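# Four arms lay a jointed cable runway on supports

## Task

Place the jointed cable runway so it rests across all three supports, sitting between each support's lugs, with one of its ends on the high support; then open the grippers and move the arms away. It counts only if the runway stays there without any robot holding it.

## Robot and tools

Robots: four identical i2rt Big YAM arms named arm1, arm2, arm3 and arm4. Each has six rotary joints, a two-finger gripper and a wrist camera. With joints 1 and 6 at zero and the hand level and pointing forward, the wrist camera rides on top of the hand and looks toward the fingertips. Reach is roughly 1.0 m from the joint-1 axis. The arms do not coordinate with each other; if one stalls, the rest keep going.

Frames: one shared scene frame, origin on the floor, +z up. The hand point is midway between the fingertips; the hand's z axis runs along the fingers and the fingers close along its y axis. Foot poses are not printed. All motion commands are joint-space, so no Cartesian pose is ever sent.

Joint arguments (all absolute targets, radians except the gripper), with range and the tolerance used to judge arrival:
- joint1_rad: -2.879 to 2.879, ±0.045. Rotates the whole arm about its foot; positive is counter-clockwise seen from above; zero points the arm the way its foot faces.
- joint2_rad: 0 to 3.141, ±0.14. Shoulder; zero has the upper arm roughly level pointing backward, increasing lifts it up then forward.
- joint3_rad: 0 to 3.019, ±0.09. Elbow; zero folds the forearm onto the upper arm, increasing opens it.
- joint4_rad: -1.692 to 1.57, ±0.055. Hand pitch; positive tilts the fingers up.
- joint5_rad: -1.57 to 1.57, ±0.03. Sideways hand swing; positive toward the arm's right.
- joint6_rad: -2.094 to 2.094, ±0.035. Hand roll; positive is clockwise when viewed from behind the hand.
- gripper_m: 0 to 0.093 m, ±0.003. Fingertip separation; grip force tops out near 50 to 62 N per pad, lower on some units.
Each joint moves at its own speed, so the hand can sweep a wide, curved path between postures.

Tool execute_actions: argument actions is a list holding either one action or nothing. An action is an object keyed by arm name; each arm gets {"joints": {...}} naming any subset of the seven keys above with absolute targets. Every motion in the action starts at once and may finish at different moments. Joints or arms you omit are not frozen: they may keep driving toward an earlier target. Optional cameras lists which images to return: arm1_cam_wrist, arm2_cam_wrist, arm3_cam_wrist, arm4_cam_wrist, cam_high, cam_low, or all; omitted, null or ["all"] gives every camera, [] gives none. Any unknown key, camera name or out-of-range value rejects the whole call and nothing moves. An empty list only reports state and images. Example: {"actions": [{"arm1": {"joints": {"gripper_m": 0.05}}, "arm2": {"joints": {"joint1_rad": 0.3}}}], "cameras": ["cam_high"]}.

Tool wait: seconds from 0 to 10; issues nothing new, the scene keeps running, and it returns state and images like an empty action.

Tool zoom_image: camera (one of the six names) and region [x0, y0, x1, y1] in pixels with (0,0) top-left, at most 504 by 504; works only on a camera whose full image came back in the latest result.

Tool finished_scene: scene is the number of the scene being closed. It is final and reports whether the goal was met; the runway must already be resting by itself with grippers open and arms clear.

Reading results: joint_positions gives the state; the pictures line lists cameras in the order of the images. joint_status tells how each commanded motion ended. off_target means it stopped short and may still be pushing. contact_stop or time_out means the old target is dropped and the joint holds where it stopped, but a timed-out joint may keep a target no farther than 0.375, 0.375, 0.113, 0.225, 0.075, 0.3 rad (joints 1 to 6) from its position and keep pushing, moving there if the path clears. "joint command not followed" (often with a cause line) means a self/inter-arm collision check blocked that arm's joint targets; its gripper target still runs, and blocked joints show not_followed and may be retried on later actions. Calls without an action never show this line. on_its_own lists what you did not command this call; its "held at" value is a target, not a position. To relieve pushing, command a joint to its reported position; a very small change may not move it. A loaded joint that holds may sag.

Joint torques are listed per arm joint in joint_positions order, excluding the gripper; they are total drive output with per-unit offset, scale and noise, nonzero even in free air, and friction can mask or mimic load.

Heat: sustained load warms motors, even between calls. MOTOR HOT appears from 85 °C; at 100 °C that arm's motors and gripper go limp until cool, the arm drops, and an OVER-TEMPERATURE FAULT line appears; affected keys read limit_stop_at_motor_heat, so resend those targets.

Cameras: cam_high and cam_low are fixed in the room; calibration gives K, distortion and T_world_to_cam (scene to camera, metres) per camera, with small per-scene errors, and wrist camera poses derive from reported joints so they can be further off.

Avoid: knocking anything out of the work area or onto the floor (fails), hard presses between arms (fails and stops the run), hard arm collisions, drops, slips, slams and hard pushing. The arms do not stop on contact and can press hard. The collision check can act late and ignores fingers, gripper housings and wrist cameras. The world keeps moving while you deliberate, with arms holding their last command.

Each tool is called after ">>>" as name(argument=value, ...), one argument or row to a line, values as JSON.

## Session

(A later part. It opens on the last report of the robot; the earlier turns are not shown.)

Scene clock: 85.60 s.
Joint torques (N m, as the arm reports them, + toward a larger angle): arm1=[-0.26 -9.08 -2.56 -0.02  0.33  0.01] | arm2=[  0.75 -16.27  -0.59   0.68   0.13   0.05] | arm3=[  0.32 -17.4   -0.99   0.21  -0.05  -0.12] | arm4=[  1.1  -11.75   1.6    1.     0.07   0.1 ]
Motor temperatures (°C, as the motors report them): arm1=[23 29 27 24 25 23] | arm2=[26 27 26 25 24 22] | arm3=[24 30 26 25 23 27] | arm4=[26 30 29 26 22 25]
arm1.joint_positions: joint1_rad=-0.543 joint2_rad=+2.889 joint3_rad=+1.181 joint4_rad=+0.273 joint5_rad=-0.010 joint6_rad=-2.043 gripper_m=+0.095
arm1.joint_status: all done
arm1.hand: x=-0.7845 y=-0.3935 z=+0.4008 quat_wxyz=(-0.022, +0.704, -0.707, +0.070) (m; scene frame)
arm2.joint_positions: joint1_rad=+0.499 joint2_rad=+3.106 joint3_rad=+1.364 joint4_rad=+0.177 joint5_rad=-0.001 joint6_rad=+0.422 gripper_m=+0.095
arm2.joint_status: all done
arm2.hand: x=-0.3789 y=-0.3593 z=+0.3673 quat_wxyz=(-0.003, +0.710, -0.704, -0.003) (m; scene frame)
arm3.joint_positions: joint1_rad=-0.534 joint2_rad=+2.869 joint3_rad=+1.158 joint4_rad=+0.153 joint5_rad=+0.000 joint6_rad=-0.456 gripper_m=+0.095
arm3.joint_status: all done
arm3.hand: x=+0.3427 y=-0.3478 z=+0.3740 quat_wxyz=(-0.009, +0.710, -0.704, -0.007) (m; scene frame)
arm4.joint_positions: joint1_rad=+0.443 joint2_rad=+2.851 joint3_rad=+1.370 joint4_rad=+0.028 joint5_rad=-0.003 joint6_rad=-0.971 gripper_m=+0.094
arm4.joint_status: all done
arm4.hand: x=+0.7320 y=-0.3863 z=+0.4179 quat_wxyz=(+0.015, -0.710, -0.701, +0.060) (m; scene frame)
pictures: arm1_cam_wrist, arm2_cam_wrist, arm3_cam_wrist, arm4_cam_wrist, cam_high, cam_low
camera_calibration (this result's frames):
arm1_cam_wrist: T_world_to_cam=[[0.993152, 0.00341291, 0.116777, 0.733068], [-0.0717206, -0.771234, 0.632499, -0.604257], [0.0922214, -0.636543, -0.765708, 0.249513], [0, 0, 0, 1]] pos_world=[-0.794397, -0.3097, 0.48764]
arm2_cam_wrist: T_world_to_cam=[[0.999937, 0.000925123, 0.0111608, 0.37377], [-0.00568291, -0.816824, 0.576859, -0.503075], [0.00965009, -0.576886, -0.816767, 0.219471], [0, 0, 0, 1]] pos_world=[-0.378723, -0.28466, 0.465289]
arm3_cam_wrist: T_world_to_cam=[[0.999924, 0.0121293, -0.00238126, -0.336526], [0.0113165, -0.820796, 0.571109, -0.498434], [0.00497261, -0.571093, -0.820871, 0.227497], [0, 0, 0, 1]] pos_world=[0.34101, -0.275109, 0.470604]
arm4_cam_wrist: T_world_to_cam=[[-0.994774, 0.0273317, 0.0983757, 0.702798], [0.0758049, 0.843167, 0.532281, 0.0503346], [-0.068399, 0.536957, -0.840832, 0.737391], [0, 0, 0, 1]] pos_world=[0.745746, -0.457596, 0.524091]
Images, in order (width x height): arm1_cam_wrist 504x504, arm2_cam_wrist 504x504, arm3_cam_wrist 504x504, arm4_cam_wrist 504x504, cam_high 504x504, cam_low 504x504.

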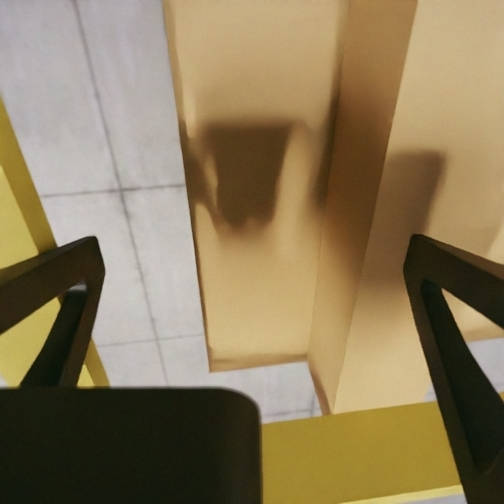

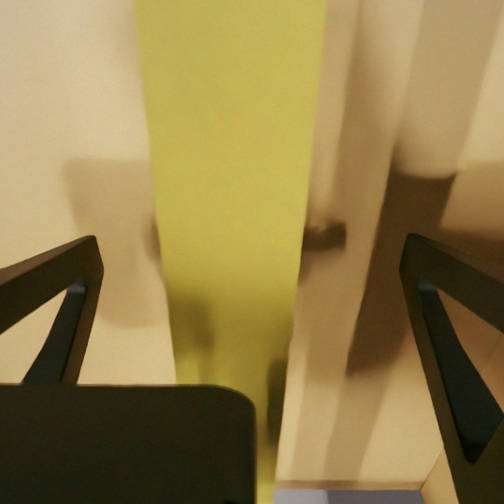

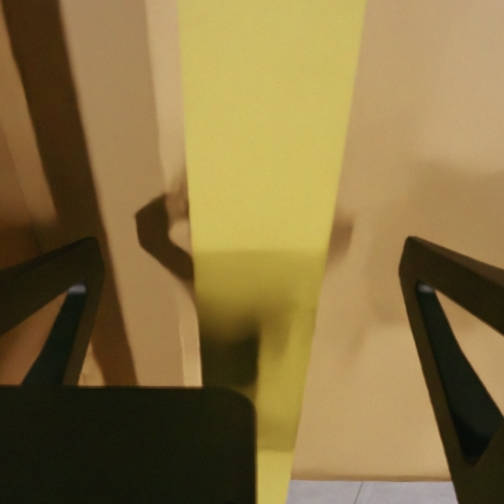

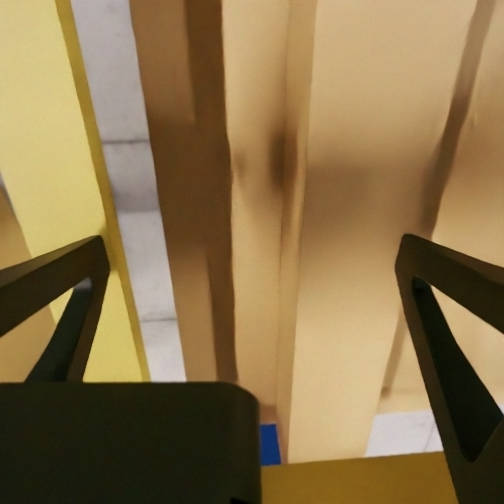

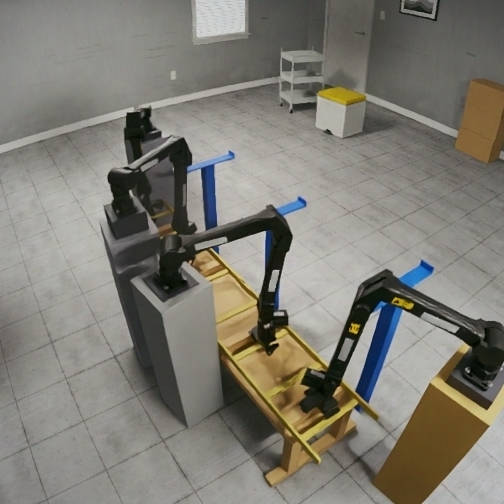

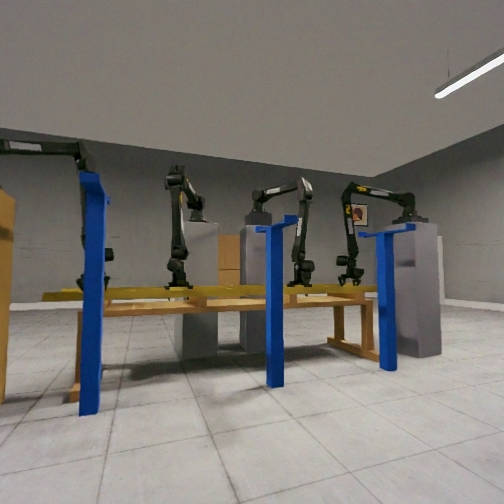

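>>> execute_actions(
  actions=[
    {"arm1":{"joints":{"joint2_rad":2.77}},"arm4":{"joints":{"joint2_rad":2.79}},"arm2":{"joints":{"gripper_m":0.0}},"arm3":{"joints":{"gripper_m":0.0}}},
  ],
  cameras=[],
)

>>> execute_actions(
  actions=[
    {"arm1":{"joints":{"joint3_rad":0.995,"joint4_rad":0.235}},"arm4":{"joints":{"joint3_rad":1.23,"joint4_rad":0.01}}},
  ],
  cameras=[],
)

>>> execute_actions(
  actions=[
    {"arm1":{"joints":{"joint2_rad":2.82,"joint3_rad":1.035}},"arm4":{"joints":{"joint2_rad":2.835,"joint3_rad":1.275}}},
  ],
  cameras=[],
)

>>> execute_actions(
  actions=[
    {"arm1":{"joints":{"joint2_rad":2.87,"joint3_rad":1.08}},"arm4":{"joints":{"joint2_rad":2.875,"joint3_rad":1.315}}},
  ],
  cameras=[],
)

>>> execute_actions(
  actions=[
    {"arm1":{"joints":{"joint2_rad":2.92,"joint3_rad":1.125,"joint4_rad":0.255}},"arm4":{"joints":{"joint2_rad":2.92,"joint3_rad":1.355,"joint4_rad":0.03}}},
  ],
)

Scene clock: 102.07 s.
Joint torques (N m, as the arm reports them, + toward a larger angle): arm1=[ -0.24 -14.29   0.15   0.11   0.11   0.02] | arm2=[  0.19 -16.26  -0.83   0.65   0.43  -0.22] | arm3=[  0.45 -17.37  -1.02   0.18  -0.09  -0.32] | arm4=[  0.9  -19.6    2.06   0.95   0.09   0.04]
Motor temperatures (°C, as the motors report them): arm1=[23 28 26 24 25 23] | arm2=[26 28 25 25 24 22] | arm3=[24 30 26 25 23 27] | arm4=[26 29 28 26 22 25]
arm1.joint_positions: joint1_rad=-0.543 joint2_rad=+2.773 joint3_rad=+1.148 joint4_rad=+0.272 joint5_rad=-0.004 joint6_rad=-2.043 gripper_m=+0.095
arm1.joint_status: all done
arm1.hand: x=-0.7447 y=-0.4146 z=+0.4461 quat_wxyz=(-0.031, +0.701, -0.704, +0.109) (m; scene frame)
arm2.joint_positions: joint1_rad=+0.506 joint2_rad=+3.106 joint3_rad=+1.367 joint4_rad=+0.178 joint5_rad=-0.011 joint6_rad=+0.449 gripper_m=+0.023
arm2.joint_status: gripper_m off_target (ended at +0.023, target +0.000)
arm2.hand: x=-0.3836 y=-0.3589 z=+0.3671 quat_wxyz=(+0.001, +0.703, -0.712, -0.007) (m; scene frame)
arm3.joint_positions: joint1_rad=-0.535 joint2_rad=+2.869 joint3_rad=+1.159 joint4_rad=+0.154 joint5_rad=+0.002 joint6_rad=-0.438 gripper_m=+0.024
arm3.joint_status: gripper_m off_target (ended at +0.024, target +0.000)
arm3.hand: x=+0.3437 y=-0.3476 z=+0.3740 quat_wxyz=(-0.010, +0.703, -0.711, -0.007) (m; scene frame)
arm4.joint_positions: joint1_rad=+0.443 joint2_rad=+2.800 joint3_rad=+1.370 joint4_rad=+0.028 joint5_rad=-0.003 joint6_rad=-0.972 gripper_m=+0.094
arm4.joint_status: all done
arm4.hand: x=+0.7078 y=-0.4027 z=+0.4418 quat_wxyz=(+0.020, -0.708, -0.700, +0.085) (m; scene frame)
pictures: none
No camera images: the call's "cameras" was empty. Leave "cameras" out to get every camera's image.

Scene clock: 103.10 s.
Joint torques (N m, as the arm reports them, + toward a larger angle): arm1=[ -0.24 -12.82  -0.98  -0.05   0.11   0.01] | arm2=[  0.22 -16.23  -0.84   0.67   0.43  -0.22] | arm3=[  0.48 -17.36  -1.03   0.17  -0.1   -0.32] | arm4=[  0.24 -17.23   0.69   0.09   0.13   0.03]
Motor temperatures (°C, as the motors report them): arm1=[23 28 26 24 25 23] | arm2=[26 28 25 25 24 22] | arm3=[24 30 26 25 23 27] | arm4=[26 29 28 26 22 25]
arm1.joint_positions: joint1_rad=-0.543 joint2_rad=+2.779 joint3_rad=+0.993 joint4_rad=+0.244 joint5_rad=-0.004 joint6_rad=-2.043 gripper_m=+0.095
arm1.joint_status: all done
arm1.hand: x=-0.8388 y=-0.3659 z=+0.4454 quat_wxyz=(-0.003, +0.705, -0.709, +0.020) (m; scene frame)
arm2.joint_positions: joint1_rad=+0.506 joint2_rad=+3.106 joint3_rad=+1.367 joint4_rad=+0.178 joint5_rad=-0.011 joint6_rad=+0.449 gripper_m=+0.023
arm2.joint_status: not commanded
arm2.hand: x=-0.3836 y=-0.3589 z=+0.3671 quat_wxyz=(+0.001, +0.703, -0.712, -0.007) (m; scene frame)
arm3.joint_positions: joint1_rad=-0.535 joint2_rad=+2.869 joint3_rad=+1.159 joint4_rad=+0.154 joint5_rad=+0.002 joint6_rad=-0.438 gripper_m=+0.024
arm3.joint_status: not commanded
arm3.hand: x=+0.3437 y=-0.3476 z=+0.3740 quat_wxyz=(-0.010, +0.703, -0.711, -0.007) (m; scene frame)
arm4.joint_positions: joint1_rad=+0.443 joint2_rad=+2.793 joint3_rad=+1.226 joint4_rad=+0.021 joint5_rad=-0.003 joint6_rad=-0.972 gripper_m=+0.094
arm4.joint_status: all done
arm4.hand: x=+0.7809 y=-0.3540 z=+0.4369 quat_wxyz=(+0.006, -0.711, -0.703, +0.014) (m; scene frame)
pictures: none
No camera images: the call's "cameras" was empty. Leave "cameras" out to get every camera's image.

Scene clock: 103.87 s.
Joint torques (N m, as the arm reports them, + toward a larger angle): arm1=[ -0.24 -12.05  -1.19  -0.06   0.11   0.01] | arm2=[  0.18 -16.26  -0.83   0.66   0.43  -0.22] | arm3=[  0.51 -17.39  -1.03   0.19  -0.1   -0.32] | arm4=[  0.78 -15.6    0.89   0.03   0.13   0.05]
Motor temperatures (°C, as the motors report them): arm1=[23 29 26 24 25 23] | arm2=[26 28 25 25 24 22] | arm3=[24 30 26 25 23 27] | arm4=[26 29 28 26 22 25]
arm1.joint_positions: joint1_rad=-0.543 joint2_rad=+2.817 joint3_rad=+1.038 joint4_rad=+0.244 joint5_rad=-0.004 joint6_rad=-2.043 gripper_m=+0.095
arm1.joint_status: all done
arm1.hand: x=-0.8330 y=-0.3691 z=+0.4304 quat_wxyz=(-0.004, +0.705, -0.709, +0.023) (m; scene frame)
arm2.joint_positions: joint1_rad=+0.506 joint2_rad=+3.106 joint3_rad=+1.367 joint4_rad=+0.178 joint5_rad=-0.011 joint6_rad=+0.449 gripper_m=+0.023
arm2.joint_status: not commanded
arm2.hand: x=-0.3836 y=-0.3589 z=+0.3671 quat_wxyz=(+0.001, +0.703, -0.712, -0.007) (m; scene frame)
arm3.joint_positions: joint1_rad=-0.535 joint2_rad=+2.869 joint3_rad=+1.159 joint4_rad=+0.154 joint5_rad=+0.002 joint6_rad=-0.438 gripper_m=+0.024
arm3.joint_status: not commanded
arm3.hand: x=+0.3437 y=-0.3476 z=+0.3740 quat_wxyz=(-0.010, +0.703, -0.711, -0.007) (m; scene frame)
arm4.joint_positions: joint1_rad=+0.443 joint2_rad=+2.814 joint3_rad=+1.271 joint4_rad=+0.021 joint5_rad=-0.003 joint6_rad=-0.972 gripper_m=+0.094
arm4.joint_status: all done
arm4.hand: x=+0.7670 y=-0.3632 z=+0.4294 quat_wxyz=(+0.008, -0.711, -0.703, +0.026) (m; scene frame)
pictures: none
No camera images: the call's "cameras" was empty. Leave "cameras" out to get every camera's image.

Scene clock: 104.60 s.
Joint torques (N m, as the arm reports them, + toward a larger angle): arm1=[ -0.29 -12.41  -1.19  -0.1    0.1    0.01] | arm2=[  0.22 -16.27  -0.83   0.65   0.43  -0.22] | arm3=[  0.49 -17.38  -1.02   0.17  -0.1   -0.32] | arm4=[  0.66 -16.37   0.98   0.03   0.12   0.07]
Motor temperatures (°C, as the motors report them): arm1=[23 29 26 24 25 23] | arm2=[26 28 25 25 24 22] | arm3=[24 30 26 25 23 27] | arm4=[26 29 28 26 22 25]
arm1.joint_positions: joint1_rad=-0.543 joint2_rad=+2.871 joint3_rad=+1.082 joint4_rad=+0.244 joint5_rad=-0.004 joint6_rad=-2.043 gripper_m=+0.095
arm1.joint_status: all done
arm1.hand: x=-0.8360 y=-0.3678 z=+0.4106 quat_wxyz=(-0.002, +0.705, -0.709, +0.019) (m; scene frame)
arm2.joint_positions: joint1_rad=+0.506 joint2_rad=+3.106 joint3_rad=+1.367 joint4_rad=+0.178 joint5_rad=-0.011 joint6_rad=+0.449 gripper_m=+0.023
arm2.joint_status: not commanded
arm2.hand: x=-0.3836 y=-0.3589 z=+0.3671 quat_wxyz=(+0.001, +0.703, -0.712, -0.007) (m; scene frame)
arm3.joint_positions: joint1_rad=-0.535 joint2_rad=+2.869 joint3_rad=+1.159 joint4_rad=+0.154 joint5_rad=+0.002 joint6_rad=-0.438 gripper_m=+0.024
arm3.joint_status: not commanded
arm3.hand: x=+0.3437 y=-0.3476 z=+0.3740 quat_wxyz=(-0.010, +0.703, -0.711, -0.007) (m; scene frame)
arm4.joint_positions: joint1_rad=+0.443 joint2_rad=+2.861 joint3_rad=+1.310 joint4_rad=+0.021 joint5_rad=-0.003 joint6_rad=-0.972 gripper_m=+0.094
arm4.joint_status: all done
arm4.hand: x=+0.7693 y=-0.3615 z=+0.4111 quat_wxyz=(+0.007, -0.711, -0.703, +0.022) (m; scene frame)
pictures: none
No camera images: the call's "cameras" was empty. Leave "cameras" out to get every camera's image.

Scene clock: 105.37 s.
Joint torques (N m, as the arm reports them, + toward a larger angle): arm1=[ -0.2  -12.12  -1.36   0.63   0.11   0.01] | arm2=[  0.14 -16.29  -0.84   0.67   0.43  -0.22] | arm3=[  0.45 -17.36  -1.02   0.18  -0.09  -0.32] | arm4=[  0.7  -16.06   0.6    0.81   0.13   0.05]
Motor temperatures (°C, as the motors report them): arm1=[23 29 26 24 25 23] | arm2=[26 28 25 25 24 22] | arm3=[24 30 26 25 23 27] | arm4=[26 29 28 26 22 25]
arm1.joint_positions: joint1_rad=-0.543 joint2_rad=+2.919 joint3_rad=+1.128 joint4_rad=+0.244 joint5_rad=-0.004 joint6_rad=-2.043 gripper_m=+0.095
arm1.joint_status: all done
arm1.hand: x=-0.8367 y=-0.3677 z=+0.3921 quat_wxyz=(-0.002, +0.705, -0.709, +0.017) (m; scene frame)
arm2.joint_positions: joint1_rad=+0.506 joint2_rad=+3.106 joint3_rad=+1.367 joint4_rad=+0.178 joint5_rad=-0.011 joint6_rad=+0.449 gripper_m=+0.023
arm2.joint_status: not commanded
arm2.hand: x=-0.3836 y=-0.3589 z=+0.3671 quat_wxyz=(+0.001, +0.703, -0.712, -0.007) (m; scene frame)
arm3.joint_positions: joint1_rad=-0.535 joint2_rad=+2.869 joint3_rad=+1.159 joint4_rad=+0.154 joint5_rad=+0.002 joint6_rad=-0.438 gripper_m=+0.024
arm3.joint_status: not commanded
arm3.hand: x=+0.3437 y=-0.3476 z=+0.3740 quat_wxyz=(-0.010, +0.703, -0.711, -0.007) (m; scene frame)
arm4.joint_positions: joint1_rad=+0.443 joint2_rad=+2.905 joint3_rad=+1.351 joint4_rad=+0.021 joint5_rad=-0.003 joint6_rad=-0.972 gripper_m=+0.094
arm4.joint_status: all done
arm4.hand: x=+0.7692 y=-0.3614 z=+0.3943 quat_wxyz=(+0.007, -0.711, -0.703, +0.021) (m; scene frame)
pictures: arm1_cam_wrist, arm2_cam_wrist, arm3_cam_wrist, arm4_cam_wrist, cam_high, cam_low
camera_calibration (this result's frames):
arm1_cam_wrist: T_world_to_cam=[[0.999893, -0.00141716, 0.0145488, 0.82974], [-0.00986319, -0.799982, 0.599943, -0.528654], [0.0107885, -0.600023, -0.79991, 0.222825], [0, 0, 0, 1]] pos_world=[-0.837269, -0.288037, 0.483331]
arm2_cam_wrist: T_world_to_cam=[[0.999816, -0.0191595, 0.000190941, 0.375181], [-0.0157532, -0.816306, 0.577404, -0.506516], [-0.0109069, -0.577301, -0.816458, 0.211429], [0, 0, 0, 1]] pos_world=[-0.380785, -0.284225, 0.465016]
arm3_cam_wrist: T_world_to_cam=[[0.999975, -0.00698302, -0.000758041, -0.344808], [-0.0053028, -0.821295, 0.57048, -0.492446], [-0.00460625, -0.570461, -0.821311, 0.231281], [0, 0, 0, 1]] pos_world=[0.343254, -0.274914, 0.470623]
arm4_cam_wrist: T_world_to_cam=[[-0.999127, 0.0243753, 0.0339349, 0.769149], [0.0394237, 0.818991, 0.572451, 0.0424587], [-0.0138387, 0.573288, -0.819237, 0.669278], [0, 0, 0, 1]] pos_world=[0.776066, -0.437211, 0.497891]
Images, in order (width x height): arm1_cam_wrist 504x504, arm2_cam_wrist 504x504, arm3_cam_wrist 504x504, arm4_cam_wrist 504x504, cam_high 504x504, cam_low 504x504.

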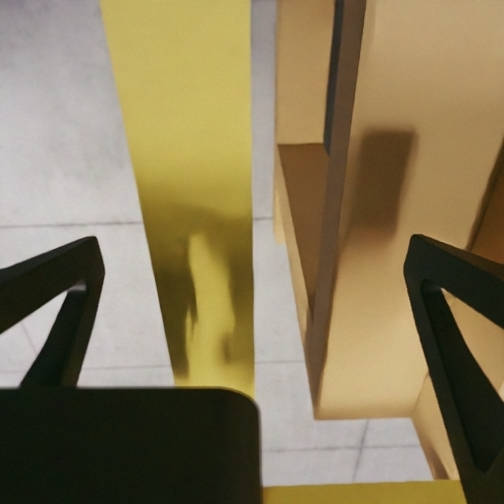

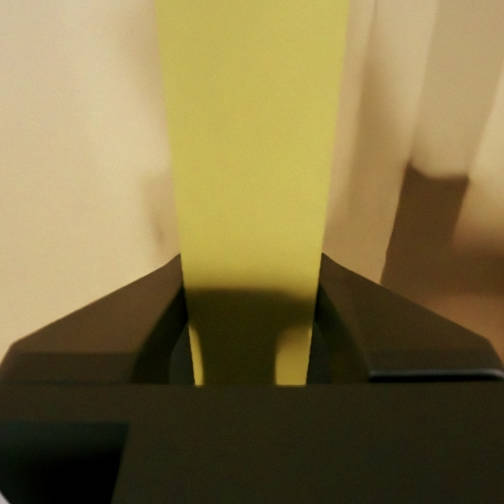

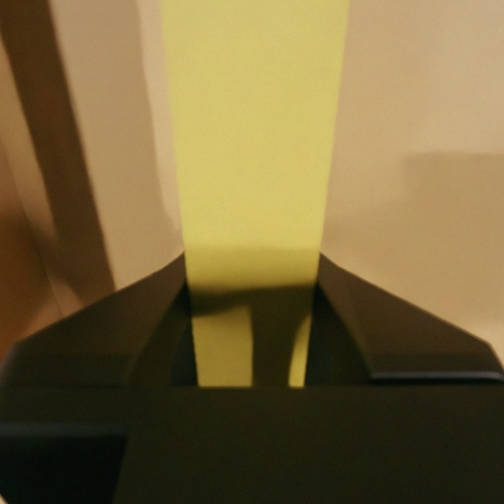

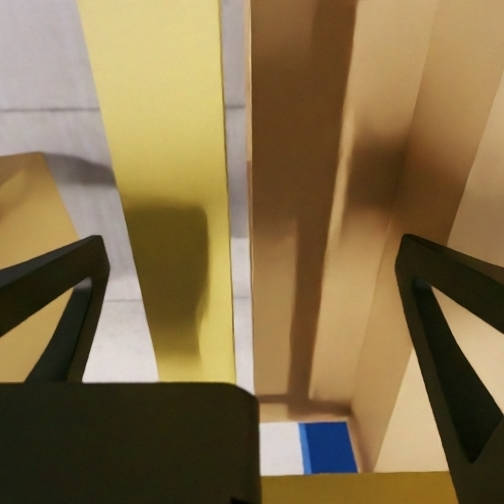

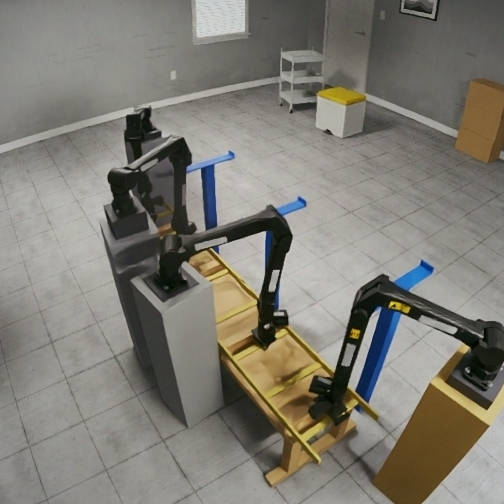

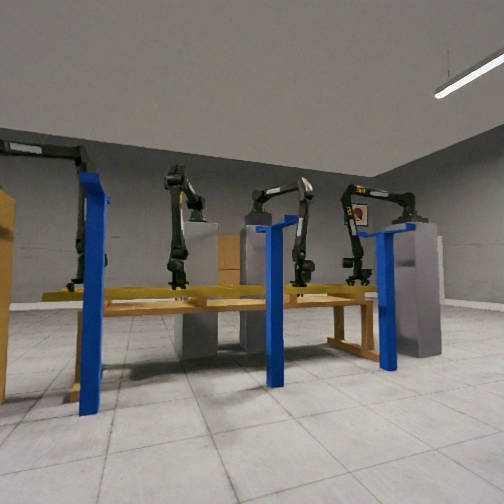

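>>> execute_actions(
  actions=[
    {"arm1":{"joints":{"joint2_rad":2.95}},"arm4":{"joints":{"joint2_rad":2.96}}},
  ],
  cameras=[],
)

>>> execute_actions(
  actions=[
    {"arm1":{"joints":{"gripper_m":0}},"arm4":{"joints":{"gripper_m":0}}},
  ],
  cameras=[],
)

>>> execute_actions(
  actions=[
    {"arm1":{"joints":{"joint2_rad":2.785,"joint3_rad":1.006,"joint4_rad":0.237}},"arm2":{"joints":{"joint2_rad":2.95,"joint3_rad":1.228,"joint6_rad":0.45}},"arm3":{"joints":{"joint2_rad":2.71,"joint3_rad":1.048,"joint4_rad":0.122,"joint6_rad":-0.44}},"arm4":{"joints":{"joint2_rad":2.793,"joint3_rad":1.244,"joint4_rad":0.008}}},
  ],
  cameras=["cam_high","cam_low"],
)

Scene clock: 120.73 s.
Joint torques (N m, as the arm reports them, + toward a larger angle): arm1=[ -0.24 -12.08  -1.52   0.55   0.1    0.  ] | arm2=[  0.25 -16.28  -0.81   0.65   0.43  -0.22] | arm3=[  0.45 -17.34  -1.01   0.17  -0.1   -0.32] | arm4=[  0.61 -16.09   0.36   0.46   0.08   0.09]
Motor temperatures (°C, as the motors report them): arm1=[23 29 26 24 25 23] | arm2=[26 29 25 25 24 22] | arm3=[24 31 25 25 23 27] | arm4=[26 30 28 26 22 25]
arm1.joint_positions: joint1_rad=-0.543 joint2_rad=+2.951 joint3_rad=+1.128 joint4_rad=+0.244 joint5_rad=-0.004 joint6_rad=-2.043 gripper_m=+0.095
arm1.joint_status: all done
arm1.hand: x=-0.8535 y=-0.3591 z=+0.3827 quat_wxyz=(+0.003, +0.705, -0.709, +0.002) (m; scene frame)
arm2.joint_positions: joint1_rad=+0.506 joint2_rad=+3.106 joint3_rad=+1.367 joint4_rad=+0.178 joint5_rad=-0.011 joint6_rad=+0.449 gripper_m=+0.023
arm2.joint_status: not commanded
arm2.hand: x=-0.3836 y=-0.3589 z=+0.3671 quat_wxyz=(+0.001, +0.703, -0.712, -0.007) (m; scene frame)
arm3.joint_positions: joint1_rad=-0.535 joint2_rad=+2.869 joint3_rad=+1.159 joint4_rad=+0.154 joint5_rad=+0.002 joint6_rad=-0.438 gripper_m=+0.024
arm3.joint_status: not commanded
arm3.hand: x=+0.3437 y=-0.3476 z=+0.3740 quat_wxyz=(-0.010, +0.703, -0.711, -0.007) (m; scene frame)
arm4.joint_positions: joint1_rad=+0.443 joint2_rad=+2.951 joint3_rad=+1.351 joint4_rad=+0.021 joint5_rad=-0.003 joint6_rad=-0.972 gripper_m=+0.094
arm4.joint_status: all done
arm4.hand: x=+0.7928 y=-0.3455 z=+0.3762 quat_wxyz=(+0.003, -0.712, -0.703, -0.002) (m; scene frame)
pictures: none
No camera images: the call's "cameras" was empty. Leave "cameras" out to get every camera's image.

Scene clock: 121.47 s.
Joint torques (N m, as the arm reports them, + toward a larger angle): arm1=[ -0.33 -12.13  -1.71   0.44   0.29   0.06] | arm2=[  0.2  -16.28  -0.84   0.66   0.43  -0.22] | arm3=[  0.45 -17.38  -1.02   0.19  -0.1   -0.32] | arm4=[  0.9  -16.84  -0.03   0.47  -0.2    0.1 ]
Motor temperatures (°C, as the motors report them): arm1=[23 29 26 24 25 23] | arm2=[26 29 25 25 24 22] | arm3=[24 31 25 25 23 27] | arm4=[26 30 28 26 22 25]
arm1.joint_positions: joint1_rad=-0.542 joint2_rad=+2.951 joint3_rad=+1.131 joint4_rad=+0.247 joint5_rad=-0.008 joint6_rad=-2.050 gripper_m=+0.025
arm1.joint_status: gripper_m off_target (ended at +0.025, target +0.000)
arm1.hand: x=-0.8505 y=-0.3595 z=+0.3824 quat_wxyz=(+0.000, +0.708, -0.707, +0.005) (m; scene frame)
arm2.joint_positions: joint1_rad=+0.506 joint2_rad=+3.106 joint3_rad=+1.367 joint4_rad=+0.178 joint5_rad=-0.011 joint6_rad=+0.449 gripper_m=+0.023
arm2.joint_status: not commanded
arm2.hand: x=-0.3836 y=-0.3589 z=+0.3671 quat_wxyz=(+0.001, +0.703, -0.712, -0.007) (m; scene frame)
arm3.joint_positions: joint1_rad=-0.535 joint2_rad=+2.869 joint3_rad=+1.159 joint4_rad=+0.154 joint5_rad=+0.002 joint6_rad=-0.438 gripper_m=+0.024
arm3.joint_status: not commanded
arm3.hand: x=+0.3437 y=-0.3476 z=+0.3740 quat_wxyz=(-0.010, +0.703, -0.711, -0.007) (m; scene frame)
arm4.joint_positions: joint1_rad=+0.442 joint2_rad=+2.951 joint3_rad=+1.356 joint4_rad=+0.025 joint5_rad=+0.005 joint6_rad=-0.976 gripper_m=+0.023
arm4.joint_status: gripper_m off_target (ended at +0.023, target +0.000)
arm4.hand: x=+0.7885 y=-0.3463 z=+0.3761 quat_wxyz=(+0.008, -0.710, -0.704, +0.001) (m; scene frame)
pictures: none
No camera images: the call's "cameras" was empty. Leave "cameras" out to get every camera's image.

Scene clock: 122.37 s.
Joint torques (N m, as the arm reports them, + toward a larger angle): arm1=[  0.48 -14.86  -2.43   0.25  -0.44   0.11] | arm2=[  0.15 -22.42  -5.29   0.01   0.72  -0.05] | arm3=[  0.96 -24.02  -5.17  -1.02  -0.73  -0.03] | arm4=[  0.79 -20.64  -0.73   0.     0.37   0.06]
Motor temperatures (°C, as the motors report them): arm1=[23 30 26 24 25 23] | arm2=[26 29 25 25 24 22] | arm3=[24 31 25 25 23 27] | arm4=[26 30 28 26 22 25]
arm1.joint_positions: joint1_rad=-0.549 joint2_rad=+2.825 joint3_rad=+1.025 joint4_rad=+0.235 joint5_rad=+0.010 joint6_rad=-2.057 gripper_m=+0.025
arm1.joint_status: all done
arm1.hand: x=-0.8479 y=-0.3663 z=+0.4289 quat_wxyz=(+0.008, +0.708, -0.706, +0.011) (m; scene frame)
arm2.joint_positions: joint1_rad=+0.506 joint2_rad=+3.038 joint3_rad=+1.279 joint4_rad=+0.192 joint5_rad=-0.021 joint6_rad=+0.451 gripper_m=+0.023
arm2.joint_status: all done
arm2.hand: x=-0.3827 y=-0.3650 z=+0.3946 quat_wxyz=(+0.006, +0.702, -0.712, -0.006) (m; scene frame)
arm3.joint_positions: joint1_rad=-0.537 joint2_rad=+2.803 joint3_rad=+1.093 joint4_rad=+0.152 joint5_rad=+0.019 joint6_rad=-0.438 gripper_m=+0.024
arm3.joint_status: all done
arm3.hand: x=+0.3452 y=-0.3526 z=+0.3991 quat_wxyz=(-0.012, +0.702, -0.712, +0.002) (m; scene frame)
arm4.joint_positions: joint1_rad=+0.443 joint2_rad=+2.842 joint3_rad=+1.257 joint4_rad=+0.016 joint5_rad=-0.010 joint6_rad=-0.978 gripper_m=+0.023
arm4.joint_status: all done
arm4.hand: x=+0.7895 y=-0.3498 z=+0.4181 quat_wxyz=(+0.000, -0.709, -0.705, +0.004) (m; scene frame)
pictures: cam_high, cam_low
Images, in order (width x height): cam_high 504x504, cam_low 504x504.

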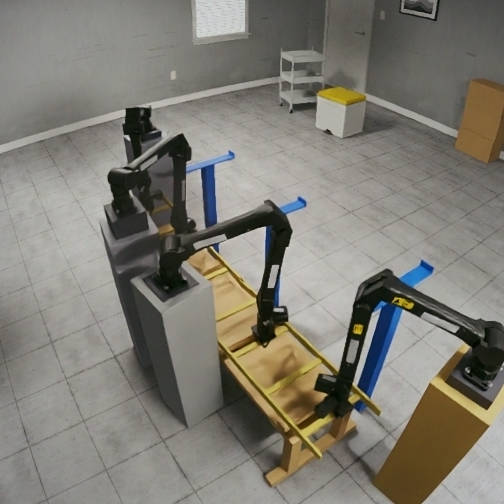

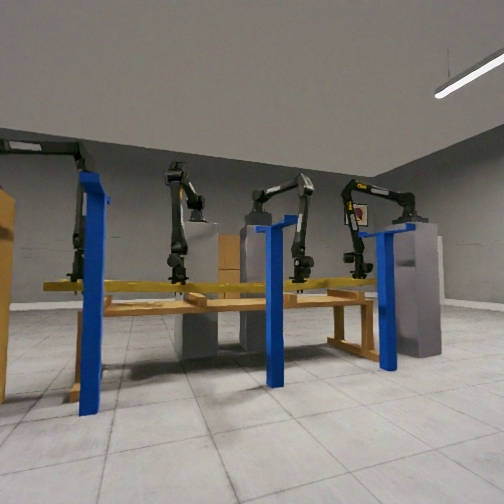

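>>> execute_actions(
  actions=[
    {"arm1":{"joints":{"joint2_rad":2.634,"joint3_rad":0.9,"joint4_rad":0.203}},"arm2":{"joints":{"joint2_rad":2.74,"joint3_rad":1.106,"joint4_rad":0.173}},"arm3":{"joints":{"joint2_rad":2.49,"joint3_rad":0.95,"joint4_rad":0.08}},"arm4":{"joints":{"joint2_rad":2.64,"joint3_rad":1.14,"joint4_rad":-0.022}}},
  ],
  cameras=[],
)

>>> execute_actions(
  actions=[
    {"arm1":{"joints":{"joint2_rad":2.388,"joint3_rad":0.76,"joint4_rad":0.101}},"arm2":{"joints":{"joint2_rad":2.52,"joint3_rad":0.936,"joint4_rad":0.12}},"arm3":{"joints":{"joint2_rad":2.255,"joint3_rad":0.835,"joint4_rad":-0.035}},"arm4":{"joints":{"joint2_rad":2.42,"joint3_rad":1.016,"joint4_rad":-0.107}}},
  ],
  cameras=[],
)

>>> execute_actions(
  actions=[
    {"arm1":{"joints":{"joint2_rad":2.117,"joint3_rad":0.67,"joint4_rad":-0.07}},"arm2":{"joints":{"joint2_rad":2.28,"joint3_rad":0.81,"joint4_rad":0.01}},"arm3":{"joints":{"joint2_rad":2.005,"joint3_rad":0.776,"joint4_rad":-0.207}},"arm4":{"joints":{"joint2_rad":2.195,"joint3_rad":0.934,"joint4_rad":-0.241}}},
  ],
)

Scene clock: 139.03 s.
Joint torques (N m, as the arm reports them, + toward a larger angle): arm1=[  0.09 -14.63  -1.2    0.22   0.21   0.1 ] | arm2=[  0.25 -24.69  -1.52   0.33   0.34  -0.06] | arm3=[  0.7  -25.09  -1.03  -0.6   -0.19  -0.05] | arm4=[  0.46 -19.96   0.71   0.17  -0.2    0.07]
Motor temperatures (°C, as the motors report them): arm1=[23 31 26 24 25 23] | arm2=[26 31 26 25 25 22] | arm3=[24 34 26 25 24 27] | arm4=[26 32 28 26 23 25]
arm1.joint_positions: joint1_rad=-0.547 joint2_rad=+2.675 joint3_rad=+0.903 joint4_rad=+0.202 joint5_rad=-0.007 joint6_rad=-2.055 gripper_m=+0.025
arm1.joint_status: all done
arm1.hand: x=-0.8490 y=-0.3611 z=+0.4830 quat_wxyz=(+0.000, +0.708, -0.706, +0.007) (m; scene frame)
arm2.joint_positions: joint1_rad=+0.506 joint2_rad=+2.854 joint3_rad=+1.114 joint4_rad=+0.178 joint5_rad=-0.008 joint6_rad=+0.452 gripper_m=+0.023
arm2.joint_status: all done
arm2.hand: x=-0.3839 y=-0.3582 z=+0.4639 quat_wxyz=(-0.001, +0.702, -0.713, -0.006) (m; scene frame)
arm3.joint_positions: joint1_rad=-0.537 joint2_rad=+2.606 joint3_rad=+0.955 joint4_rad=+0.096 joint5_rad=+0.004 joint6_rad=-0.437 gripper_m=+0.024
arm3.joint_status: all done
arm3.hand: x=+0.3450 y=-0.3482 z=+0.4700 quat_wxyz=(-0.011, +0.702, -0.712, -0.006) (m; scene frame)
arm4.joint_positions: joint1_rad=+0.443 joint2_rad=+2.688 joint3_rad=+1.136 joint4_rad=-0.019 joint5_rad=+0.004 joint6_rad=-0.978 gripper_m=+0.023
arm4.joint_status: all done
arm4.hand: x=+0.7886 y=-0.3481 z=+0.4762 quat_wxyz=(+0.007, -0.709, -0.705, +0.001) (m; scene frame)
pictures: none
No camera images: the call's "cameras" was empty. Leave "cameras" out to get every camera's image.

Scene clock: 140.00 s.
Joint torques (N m, as the arm reports them, + toward a larger angle): arm1=[  0.15 -13.46   0.11   0.08   0.15   0.09] | arm2=[  0.2  -23.18  -0.49   0.33   0.34  -0.08] | arm3=[  0.48 -23.88   1.64  -0.39   0.02  -0.09] | arm4=[  0.44 -18.8    1.98   0.33  -0.05   0.06]
Motor temperatures (°C, as the motors report them): arm1=[23 31 26 24 25 23] | arm2=[26 31 26 25 25 22] | arm3=[24 34 26 25 24 27] | arm4=[26 32 28 26 23 25]
arm1.joint_positions: joint1_rad=-0.547 joint2_rad=+2.423 joint3_rad=+0.753 joint4_rad=+0.104 joint5_rad=-0.005 joint6_rad=-2.054 gripper_m=+0.025
arm1.joint_status: all done
arm1.hand: x=-0.8494 y=-0.3601 z=+0.5656 quat_wxyz=(+0.001, +0.707, -0.707, +0.009) (m; scene frame)
arm2.joint_positions: joint1_rad=+0.506 joint2_rad=+2.624 joint3_rad=+0.938 joint4_rad=+0.124 joint5_rad=-0.008 joint6_rad=+0.454 gripper_m=+0.023
arm2.joint_status: all done
arm2.hand: x=-0.3844 y=-0.3581 z=+0.5471 quat_wxyz=(-0.001, +0.701, -0.713, -0.006) (m; scene frame)
arm3.joint_positions: joint1_rad=-0.537 joint2_rad=+2.360 joint3_rad=+0.824 joint4_rad=-0.022 joint5_rad=-0.001 joint6_rad=-0.435 gripper_m=+0.024
arm3.joint_status: all done
arm3.hand: x=+0.3441 y=-0.3496 z=+0.5525 quat_wxyz=(-0.009, +0.701, -0.713, -0.008) (m; scene frame)
arm4.joint_positions: joint1_rad=+0.443 joint2_rad=+2.467 joint3_rad=+1.003 joint4_rad=-0.107 joint5_rad=+0.002 joint6_rad=-0.976 gripper_m=+0.023
arm4.joint_status: all done
arm4.hand: x=+0.7878 y=-0.3499 z=+0.5569 quat_wxyz=(+0.006, -0.710, -0.704, +0.002) (m; scene frame)
pictures: none
No camera images: the call's "cameras" was empty. Leave "cameras" out to get every camera's image.

Scene clock: 141.03 s.
Joint torques (N m, as the arm reports them, + toward a larger angle): arm1=[  0.23 -12.68   1.79   0.14   0.07   0.08] | arm2=[  0.26 -22.61   0.87   0.25   0.27  -0.08] | arm3=[  0.74 -22.93   4.99  -0.39   0.06  -0.09] | arm4=[  0.5  -18.96   3.56   0.27  -0.06   0.07]
Motor temperatures (°C, as the motors report them): arm1=[23 31 26 24 25 23] | arm2=[26 31 26 25 25 22] | arm3=[24 34 26 25 24 27] | arm4=[26 32 28 26 23 25]
arm1.joint_positions: joint1_rad=-0.547 joint2_rad=+2.153 joint3_rad=+0.656 joint4_rad=-0.068 joint5_rad=-0.003 joint6_rad=-2.053 gripper_m=+0.025
arm1.joint_status: all done
arm1.hand: x=-0.8489 y=-0.3598 z=+0.6456 quat_wxyz=(+0.001, +0.707, -0.707, +0.009) (m; scene frame)
arm2.joint_positions: joint1_rad=+0.506 joint2_rad=+2.385 joint3_rad=+0.807 joint4_rad=+0.016 joint5_rad=-0.006 joint6_rad=+0.454 gripper_m=+0.023
arm2.joint_status: all done
arm2.hand: x=-0.3845 y=-0.3579 z=+0.6269 quat_wxyz=(-0.002, +0.701, -0.713, -0.006) (m; scene frame)
arm3.joint_positions: joint1_rad=-0.537 joint2_rad=+2.111 joint3_rad=+0.744 joint4_rad=-0.195 joint5_rad=-0.003 joint6_rad=-0.433 gripper_m=+0.024
arm3.joint_status: all done
arm3.hand: x=+0.3440 y=-0.3505 z=+0.6318 quat_wxyz=(-0.007, +0.701, -0.713, -0.008) (m; scene frame)
arm4.joint_positions: joint1_rad=+0.444 joint2_rad=+2.243 joint3_rad=+0.914 joint4_rad=-0.243 joint5_rad=+0.002 joint6_rad=-0.974 gripper_m=+0.023
arm4.joint_status: all done
arm4.hand: x=+0.7878 y=-0.3510 z=+0.6362 quat_wxyz=(+0.006, -0.710, -0.704, +0.001) (m; scene frame)
pictures: arm1_cam_wrist, arm2_cam_wrist, arm3_cam_wrist, arm4_cam_wrist, cam_high, cam_low
camera_calibration (this result's frames):
arm1_cam_wrist: T_world_to_cam=[[0.999991, 0.00404529, -0.00113544, 0.850457], [0.00392818, -0.804231, 0.594303, -0.660717], [0.00149097, -0.594302, -0.80424, 0.427371], [0, 0, 0, 1]] pos_world=[-0.848491, -0.280822, 0.73734]
arm2_cam_wrist: T_world_to_cam=[[0.999684, -0.0245727, 0.00526636, 0.370927], [-0.0231189, -0.817078, 0.576063, -0.657936], [-0.00985239, -0.576003, -0.817389, 0.425506], [0, 0, 0, 1]] pos_world=[-0.381829, -0.283378, 0.724863]
arm3_cam_wrist: T_world_to_cam=[[0.999893, -0.0129661, -0.00680916, -0.343131], [-0.0067414, -0.820242, 0.571977, -0.642024], [-0.0130015, -0.57187, -0.820242, 0.443028], [0, 0, 0, 1]] pos_world=[0.344526, -0.27771, 0.728276]
arm4_cam_wrist: T_world_to_cam=[[-0.999765, 0.0212949, 0.00404792, 0.797709], [0.0195312, 0.803991, 0.594321, -0.108746], [0.0094015, 0.59426, -0.804218, 0.84127], [0, 0, 0, 1]] pos_world=[0.791737, -0.429489, 0.737966]
Images, in order (width x height): arm1_cam_wrist 504x504, arm2_cam_wrist 504x504, arm3_cam_wrist 504x504, arm4_cam_wrist 504x504, cam_high 504x504, cam_low 504x504.

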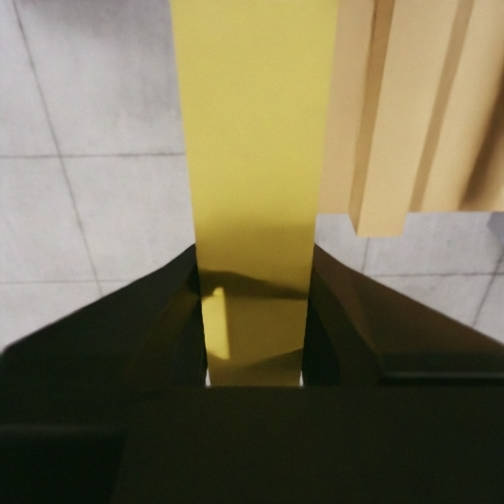

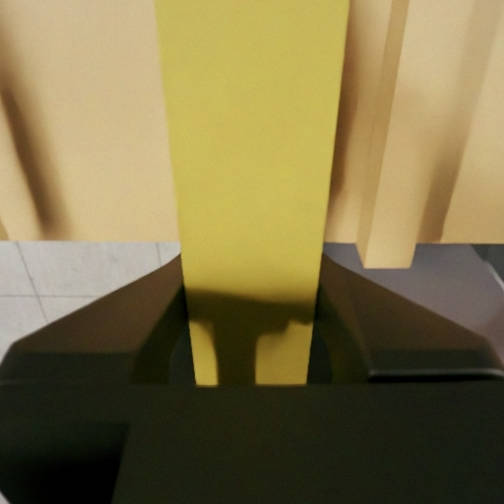

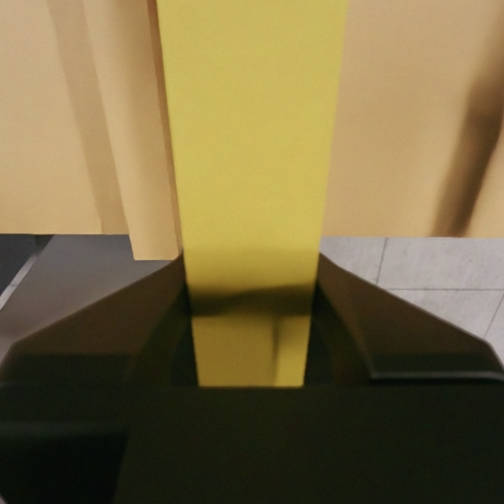

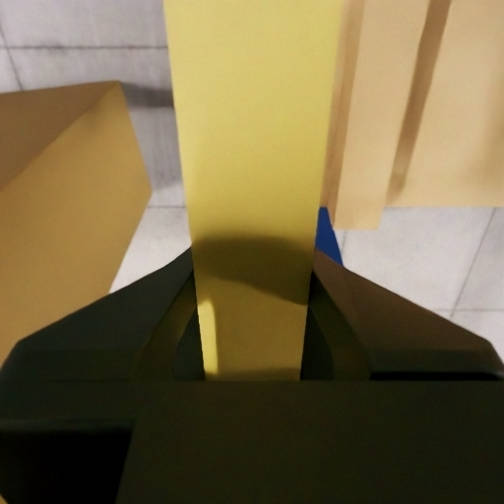

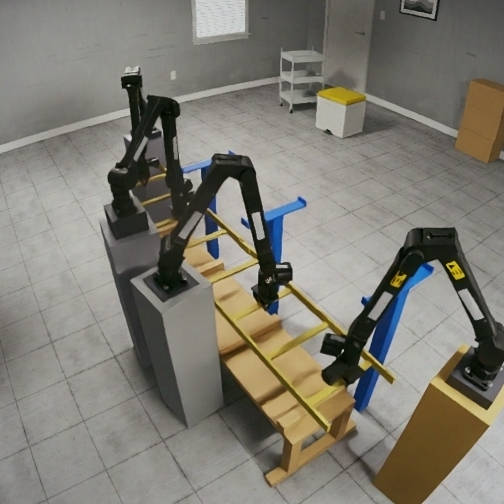

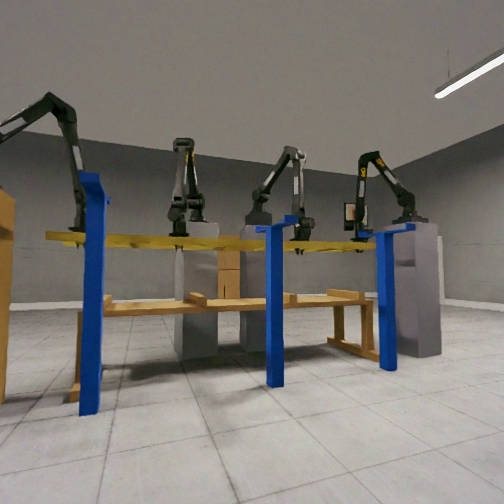

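>>> execute_actions(
  actions=[
    {"arm1":{"joints":{"joint2_rad":1.80,"joint3_rad":0.635,"joint4_rad":-0.341}},"arm2":{"joints":{"joint2_rad":1.99,"joint3_rad":0.73,"joint4_rad":-0.19}},"arm3":{"joints":{"joint2_rad":1.722,"joint3_rad":0.776,"joint4_rad":-0.465}},"arm4":{"joints":{"joint2_rad":1.945,"joint3_rad":0.896,"joint4_rad":-0.445}}},
  ],
  cameras=[],
)

>>> execute_actions(
  actions=[
    {"arm1":{"joints":{"joint2_rad":1.487,"joint3_rad":0.69,"joint4_rad":-0.693}},"arm2":{"joints":{"joint2_rad":1.67,"joint3_rad":0.735,"joint4_rad":-0.487}},"arm3":{"joints":{"joint2_rad":1.46,"joint3_rad":0.86,"joint4_rad":-0.782}},"arm4":{"joints":{"joint2_rad":1.695,"joint3_rad":0.925,"joint4_rad":-0.715}}},
  ],
  cameras=["cam_high"],
)

>>> execute_actions(
  actions=[
    {"arm1":{"joints":{"joint2_rad":1.288,"joint3_rad":0.805,"joint4_rad":-1.0}},"arm2":{"joints":{"joint2_rad":1.427,"joint3_rad":0.815,"joint4_rad":-0.782}},"arm3":{"joints":{"joint2_rad":1.295,"joint3_rad":0.99,"joint4_rad":-1.062}},"arm4":{"joints":{"joint2_rad":1.522,"joint3_rad":1.016,"joint4_rad":-0.971}}},
  ],
  cameras=["cam_high","cam_low"],
)

Scene clock: 161.33 s.
Joint torques (N m, as the arm reports them, + toward a larger angle): arm1=[  0.39 -11.27   4.16   0.19   0.02   0.09] | arm2=[  0.23 -21.35   3.64   0.18   0.23  -0.09] | arm3=[  0.47 -20.92   9.78  -0.24   0.18  -0.1 ] | arm4=[  0.48 -17.25   5.62   0.73   0.     0.06]
Motor temperatures (°C, as the motors report them): arm1=[23 31 26 24 25 23] | arm2=[26 33 25 25 24 22] | arm3=[24 35 26 25 23 27] | arm4=[26 33 28 26 22 25]
arm1.joint_positions: joint1_rad=-0.549 joint2_rad=+1.835 joint3_rad=+0.611 joint4_rad=-0.341 joint5_rad=-0.002 joint6_rad=-2.054 gripper_m=+0.025
arm1.joint_status: all done
arm1.hand: x=-0.8482 y=-0.3599 z=+0.7363 quat_wxyz=(+0.002, +0.707, -0.708, +0.009) (m; scene frame)
arm2.joint_positions: joint1_rad=+0.506 joint2_rad=+2.094 joint3_rad=+0.713 joint4_rad=-0.183 joint5_rad=-0.004 joint6_rad=+0.456 gripper_m=+0.023
arm2.joint_status: all done
arm2.hand: x=-0.3850 y=-0.3574 z=+0.7172 quat_wxyz=(-0.002, +0.700, -0.714, -0.005) (m; scene frame)
arm3.joint_positions: joint1_rad=-0.537 joint2_rad=+1.826 joint3_rad=+0.718 joint4_rad=-0.458 joint5_rad=-0.005 joint6_rad=-0.432 gripper_m=+0.024
arm3.joint_status: all done
arm3.hand: x=+0.3439 y=-0.3514 z=+0.7234 quat_wxyz=(-0.004, +0.700, -0.714, -0.008) (m; scene frame)
arm4.joint_positions: joint1_rad=+0.445 joint2_rad=+1.986 joint3_rad=+0.869 joint4_rad=-0.455 joint5_rad=+0.001 joint6_rad=-0.972 gripper_m=+0.023
arm4.joint_status: all done
arm4.hand: x=+0.7877 y=-0.3528 z=+0.7288 quat_wxyz=(+0.005, -0.711, -0.703, +0.001) (m; scene frame)
pictures: none
No camera images: the call's "cameras" was empty. Leave "cameras" out to get every camera's image.

Scene clock: 163.60 s.
Joint torques (N m, as the arm reports them, + toward a larger angle): arm1=[ 0.43 -9.18  7.72 -0.29  0.12  0.08] | arm2=[  0.48 -19.48   8.35   0.44   0.09  -0.07] | arm3=[  0.52 -17.92  16.23  -0.71   0.16  -0.13] | arm4=[  0.4  -14.92   9.07  -0.16  -0.27   0.06]
Motor temperatures (°C, as the motors report them): arm1=[23 31 27 24 25 23] | arm2=[26 33 26 25 24 22] | arm3=[24 35 27 25 23 27] | arm4=[26 32 29 26 22 25]
arm1.joint_positions: joint1_rad=-0.549 joint2_rad=+1.513 joint3_rad=+0.644 joint4_rad=-0.678 joint5_rad=-0.004 joint6_rad=-2.052 gripper_m=+0.025
arm1.joint_status: all done
arm1.hand: x=-0.8465 y=-0.3593 z=+0.8379 quat_wxyz=(-0.002, +0.706, -0.708, +0.018) (m; scene frame)
arm2.joint_positions: joint1_rad=+0.503 joint2_rad=+1.772 joint3_rad=+0.693 joint4_rad=-0.485 joint5_rad=+0.000 joint6_rad=+0.454 gripper_m=+0.023
arm2.joint_status: all done
arm2.hand: x=-0.3849 y=-0.3550 z=+0.8193 quat_wxyz=(-0.004, +0.700, -0.714, -0.004) (m; scene frame)
arm3.joint_positions: joint1_rad=-0.537 joint2_rad=+1.545 joint3_rad=+0.758 joint4_rad=-0.760 joint5_rad=-0.006 joint6_rad=-0.430 gripper_m=+0.024
arm3.joint_status: joint3_rad time_out (moved +0.040 of +0.142); the others done
arm3.on_its_own: joint3_rad reads +0.758 and still pushes toward +0.860 since a time_out
arm3.hand: x=+0.3444 y=-0.3518 z=+0.8257 quat_wxyz=(-0.013, +0.700, -0.714, -0.012) (m; scene frame)
arm4.joint_positions: joint1_rad=+0.445 joint2_rad=+1.723 joint3_rad=+0.873 joint4_rad=-0.703 joint5_rad=+0.006 joint6_rad=-0.972 gripper_m=+0.023
arm4.joint_status: all done
arm4.hand: x=+0.7888 y=-0.3525 z=+0.8302 quat_wxyz=(+0.010, -0.711, -0.703, +0.010) (m; scene frame)
pictures: cam_high
Images, in order (width x height): cam_high 504x504.

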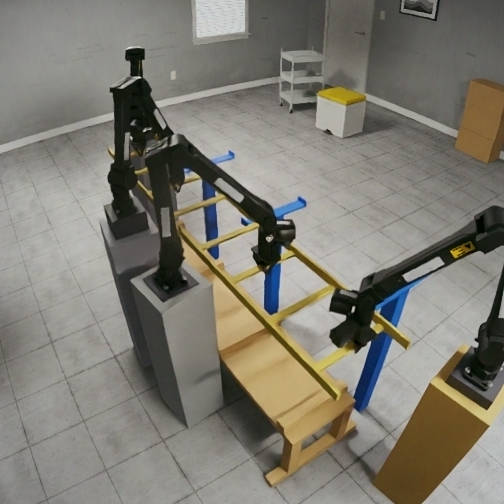

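not run: a stop came earlier in this reply.

>>> execute_actions(
  actions=[
    {"arm1":{"joints":{"joint2_rad":1.295,"joint3_rad":0.805,"joint4_rad":-1.01}},"arm2":{"joints":{"joint2_rad":1.427,"joint3_rad":0.805,"joint4_rad":-0.782}},"arm3":{"joints":{"joint2_rad":1.305,"joint3_rad":0.99,"joint4_rad":-1.07}},"arm4":{"joints":{"joint2_rad":1.53,"joint3_rad":1.02,"joint4_rad":-0.98}}},
  ],
  cameras=["cam_high","cam_low"],
)

Scene clock: 173.27 s.
Joint torques (N m, as the arm reports them, + toward a larger angle): arm1=[ 0.96 -8.2   9.04 -0.72 -0.33  0.11] | arm2=[  0.64 -17.85  13.36  -0.86   0.26  -0.06] | arm3=[  0.53 -16.67  18.76  -1.02   0.02  -0.12] | arm4=[  0.86 -14.75  11.12  -0.54  -0.13   0.01]
Motor temperatures (°C, as the motors report them): arm1=[23 30 29 24 25 23] | arm2=[26 33 29 25 24 22] | arm3=[24 34 31 25 23 27] | arm4=[26 32 32 26 23 25]
arm1.joint_positions: joint1_rad=-0.555 joint2_rad=+1.321 joint3_rad=+0.759 joint4_rad=-0.983 joint5_rad=+0.007 joint6_rad=-2.057 gripper_m=+0.025
arm1.joint_status: all done
arm1.hand: x=-0.8453 y=-0.3629 z=+0.9282 quat_wxyz=(+0.003, +0.705, -0.708, +0.021) (m; scene frame)
arm2.joint_positions: joint1_rad=+0.502 joint2_rad=+1.527 joint3_rad=+0.728 joint4_rad=-0.752 joint5_rad=-0.006 joint6_rad=+0.453 gripper_m=+0.023
arm2.joint_status: all done
arm2.hand: x=-0.3846 y=-0.3577 z=+0.9057 quat_wxyz=(-0.004, +0.700, -0.714, -0.011) (m; scene frame)
arm3.joint_positions: joint1_rad=-0.537 joint2_rad=+1.387 joint3_rad=+0.865 joint4_rad=-1.037 joint5_rad=-0.001 joint6_rad=-0.430 gripper_m=+0.024
arm3.joint_status: joint3_rad time_out (moved +0.107 of +0.232); the others done
arm3.on_its_own: joint3_rad reads +0.865 and still pushes toward +0.978 since a time_out
arm3.hand: x=+0.3445 y=-0.3548 z=+0.9104 quat_wxyz=(-0.009, +0.700, -0.714, -0.008) (m; scene frame)
arm4.joint_positions: joint1_rad=+0.447 joint2_rad=+1.563 joint3_rad=+0.959 joint4_rad=-0.957 joint5_rad=+0.004 joint6_rad=-0.970 gripper_m=+0.023
arm4.joint_status: all done
arm4.hand: x=+0.7898 y=-0.3538 z=+0.9152 quat_wxyz=(+0.008, -0.711, -0.704, +0.006) (m; scene frame)
pictures: cam_high, cam_low
Images, in order (width x height): cam_high 504x504, cam_low 504x504.

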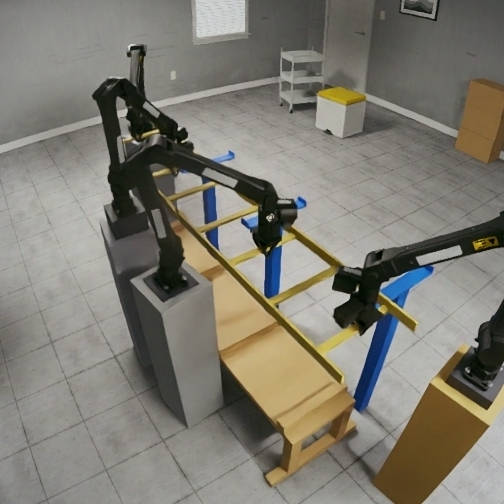

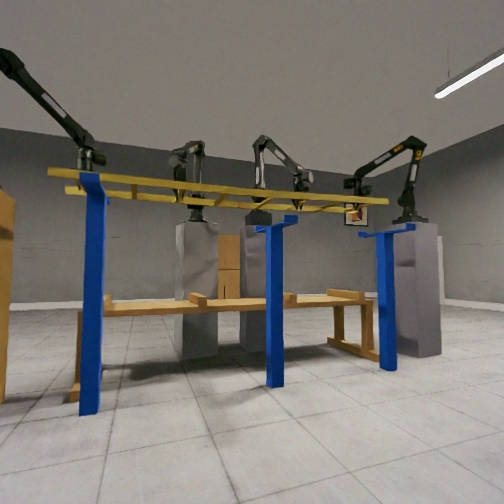

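>>> execute_actions(
  actions=[
    {"arm1":{"joints":{"joint1_rad":-0.168,"joint6_rad":-1.668,"joint2_rad":1.285,"joint3_rad":0.655,"joint4_rad":-0.875}},"arm2":{"joints":{"joint1_rad":0.395,"joint6_rad":0.342,"joint2_rad":1.73,"joint3_rad":1.11,"joint4_rad":-0.77}},"arm3":{"joints":{"joint1_rad":-0.424,"joint6_rad":-0.32,"joint2_rad":1.61,"joint3_rad":1.25,"joint4_rad":-1.0}},"arm4":{"joints":{"joint1_rad":0.159,"joint6_rad":-1.258,"joint2_rad":1.49,"joint3_rad":0.83,"joint4_rad":-0.831}}},
  ],
  cameras=["cam_high","cam_low"],
)

Scene clock: 190.23 s.
Joint torques (N m, as the arm reports them, + toward a larger angle): arm1=[ 1.6  -7.94  7.56  0.54 -0.57  0.18] | arm2=[  0.56 -26.74  12.86  -1.26   0.36  -0.04] | arm3=[  0.71 -25.5   18.26  -1.11  -0.24  -0.05] | arm4=[  1.12 -14.71   8.12   1.23   0.16   0.11]
Motor temperatures (°C, as the motors report them): arm1=[23 29 32 24 25 23] | arm2=[26 33 35 25 24 22] | arm3=[24 34 37 25 23 27] | arm4=[26 31 35 26 23 25]
arm1.joint_positions: joint1_rad=-0.179 joint2_rad=+1.317 joint3_rad=+0.624 joint4_rad=-0.885 joint5_rad=+0.013 joint6_rad=-1.684 gripper_m=+0.025
arm1.joint_status: all done
arm1.hand: x=-0.8476 y=-0.2447 z=+0.8855 quat_wxyz=(+0.011, +0.706, -0.708, +0.008) (m; scene frame)
arm2.joint_positions: joint1_rad=+0.392 joint2_rad=+1.875 joint3_rad=+1.034 joint4_rad=-0.733 joint5_rad=-0.009 joint6_rad=+0.343 gripper_m=+0.023
arm2.joint_status: joint2_rad off_target (ended at +1.875, target +1.730); the others done
arm2.hand: x=-0.3849 y=-0.2394 z=+0.8553 quat_wxyz=(+0.002, +0.700, -0.714, -0.002) (m; scene frame)
arm3.joint_positions: joint1_rad=-0.423 joint2_rad=+1.731 joint3_rad=+1.127 joint4_rad=-0.967 joint5_rad=+0.005 joint6_rad=-0.317 gripper_m=+0.024
arm3.joint_status: joint3_rad time_out (moved +0.262 of +0.385); the others done
arm3.on_its_own: joint3_rad reads +1.127 and still pushes toward +1.240 since a time_out
arm3.hand: x=+0.3448 y=-0.2354 z=+0.8631 quat_wxyz=(-0.004, +0.700, -0.714, -0.002) (m; scene frame)
arm4.joint_positions: joint1_rad=+0.155 joint2_rad=+1.538 joint3_rad=+0.799 joint4_rad=-0.857 joint5_rad=-0.004 joint6_rad=-1.261 gripper_m=+0.023
arm4.joint_status: all done
arm4.hand: x=+0.7876 y=-0.2342 z=+0.8772 quat_wxyz=(-0.003, -0.711, -0.703, -0.009) (m; scene frame)
pictures: cam_high, cam_low
Images, in order (width x height): cam_high 504x504, cam_low 504x504.

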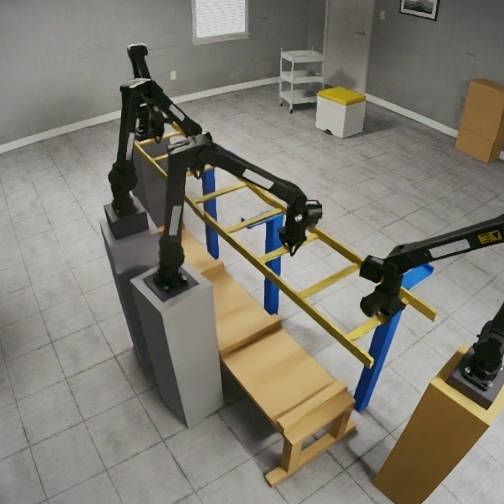

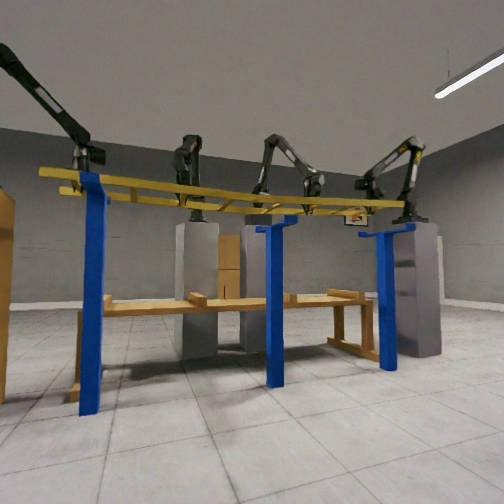

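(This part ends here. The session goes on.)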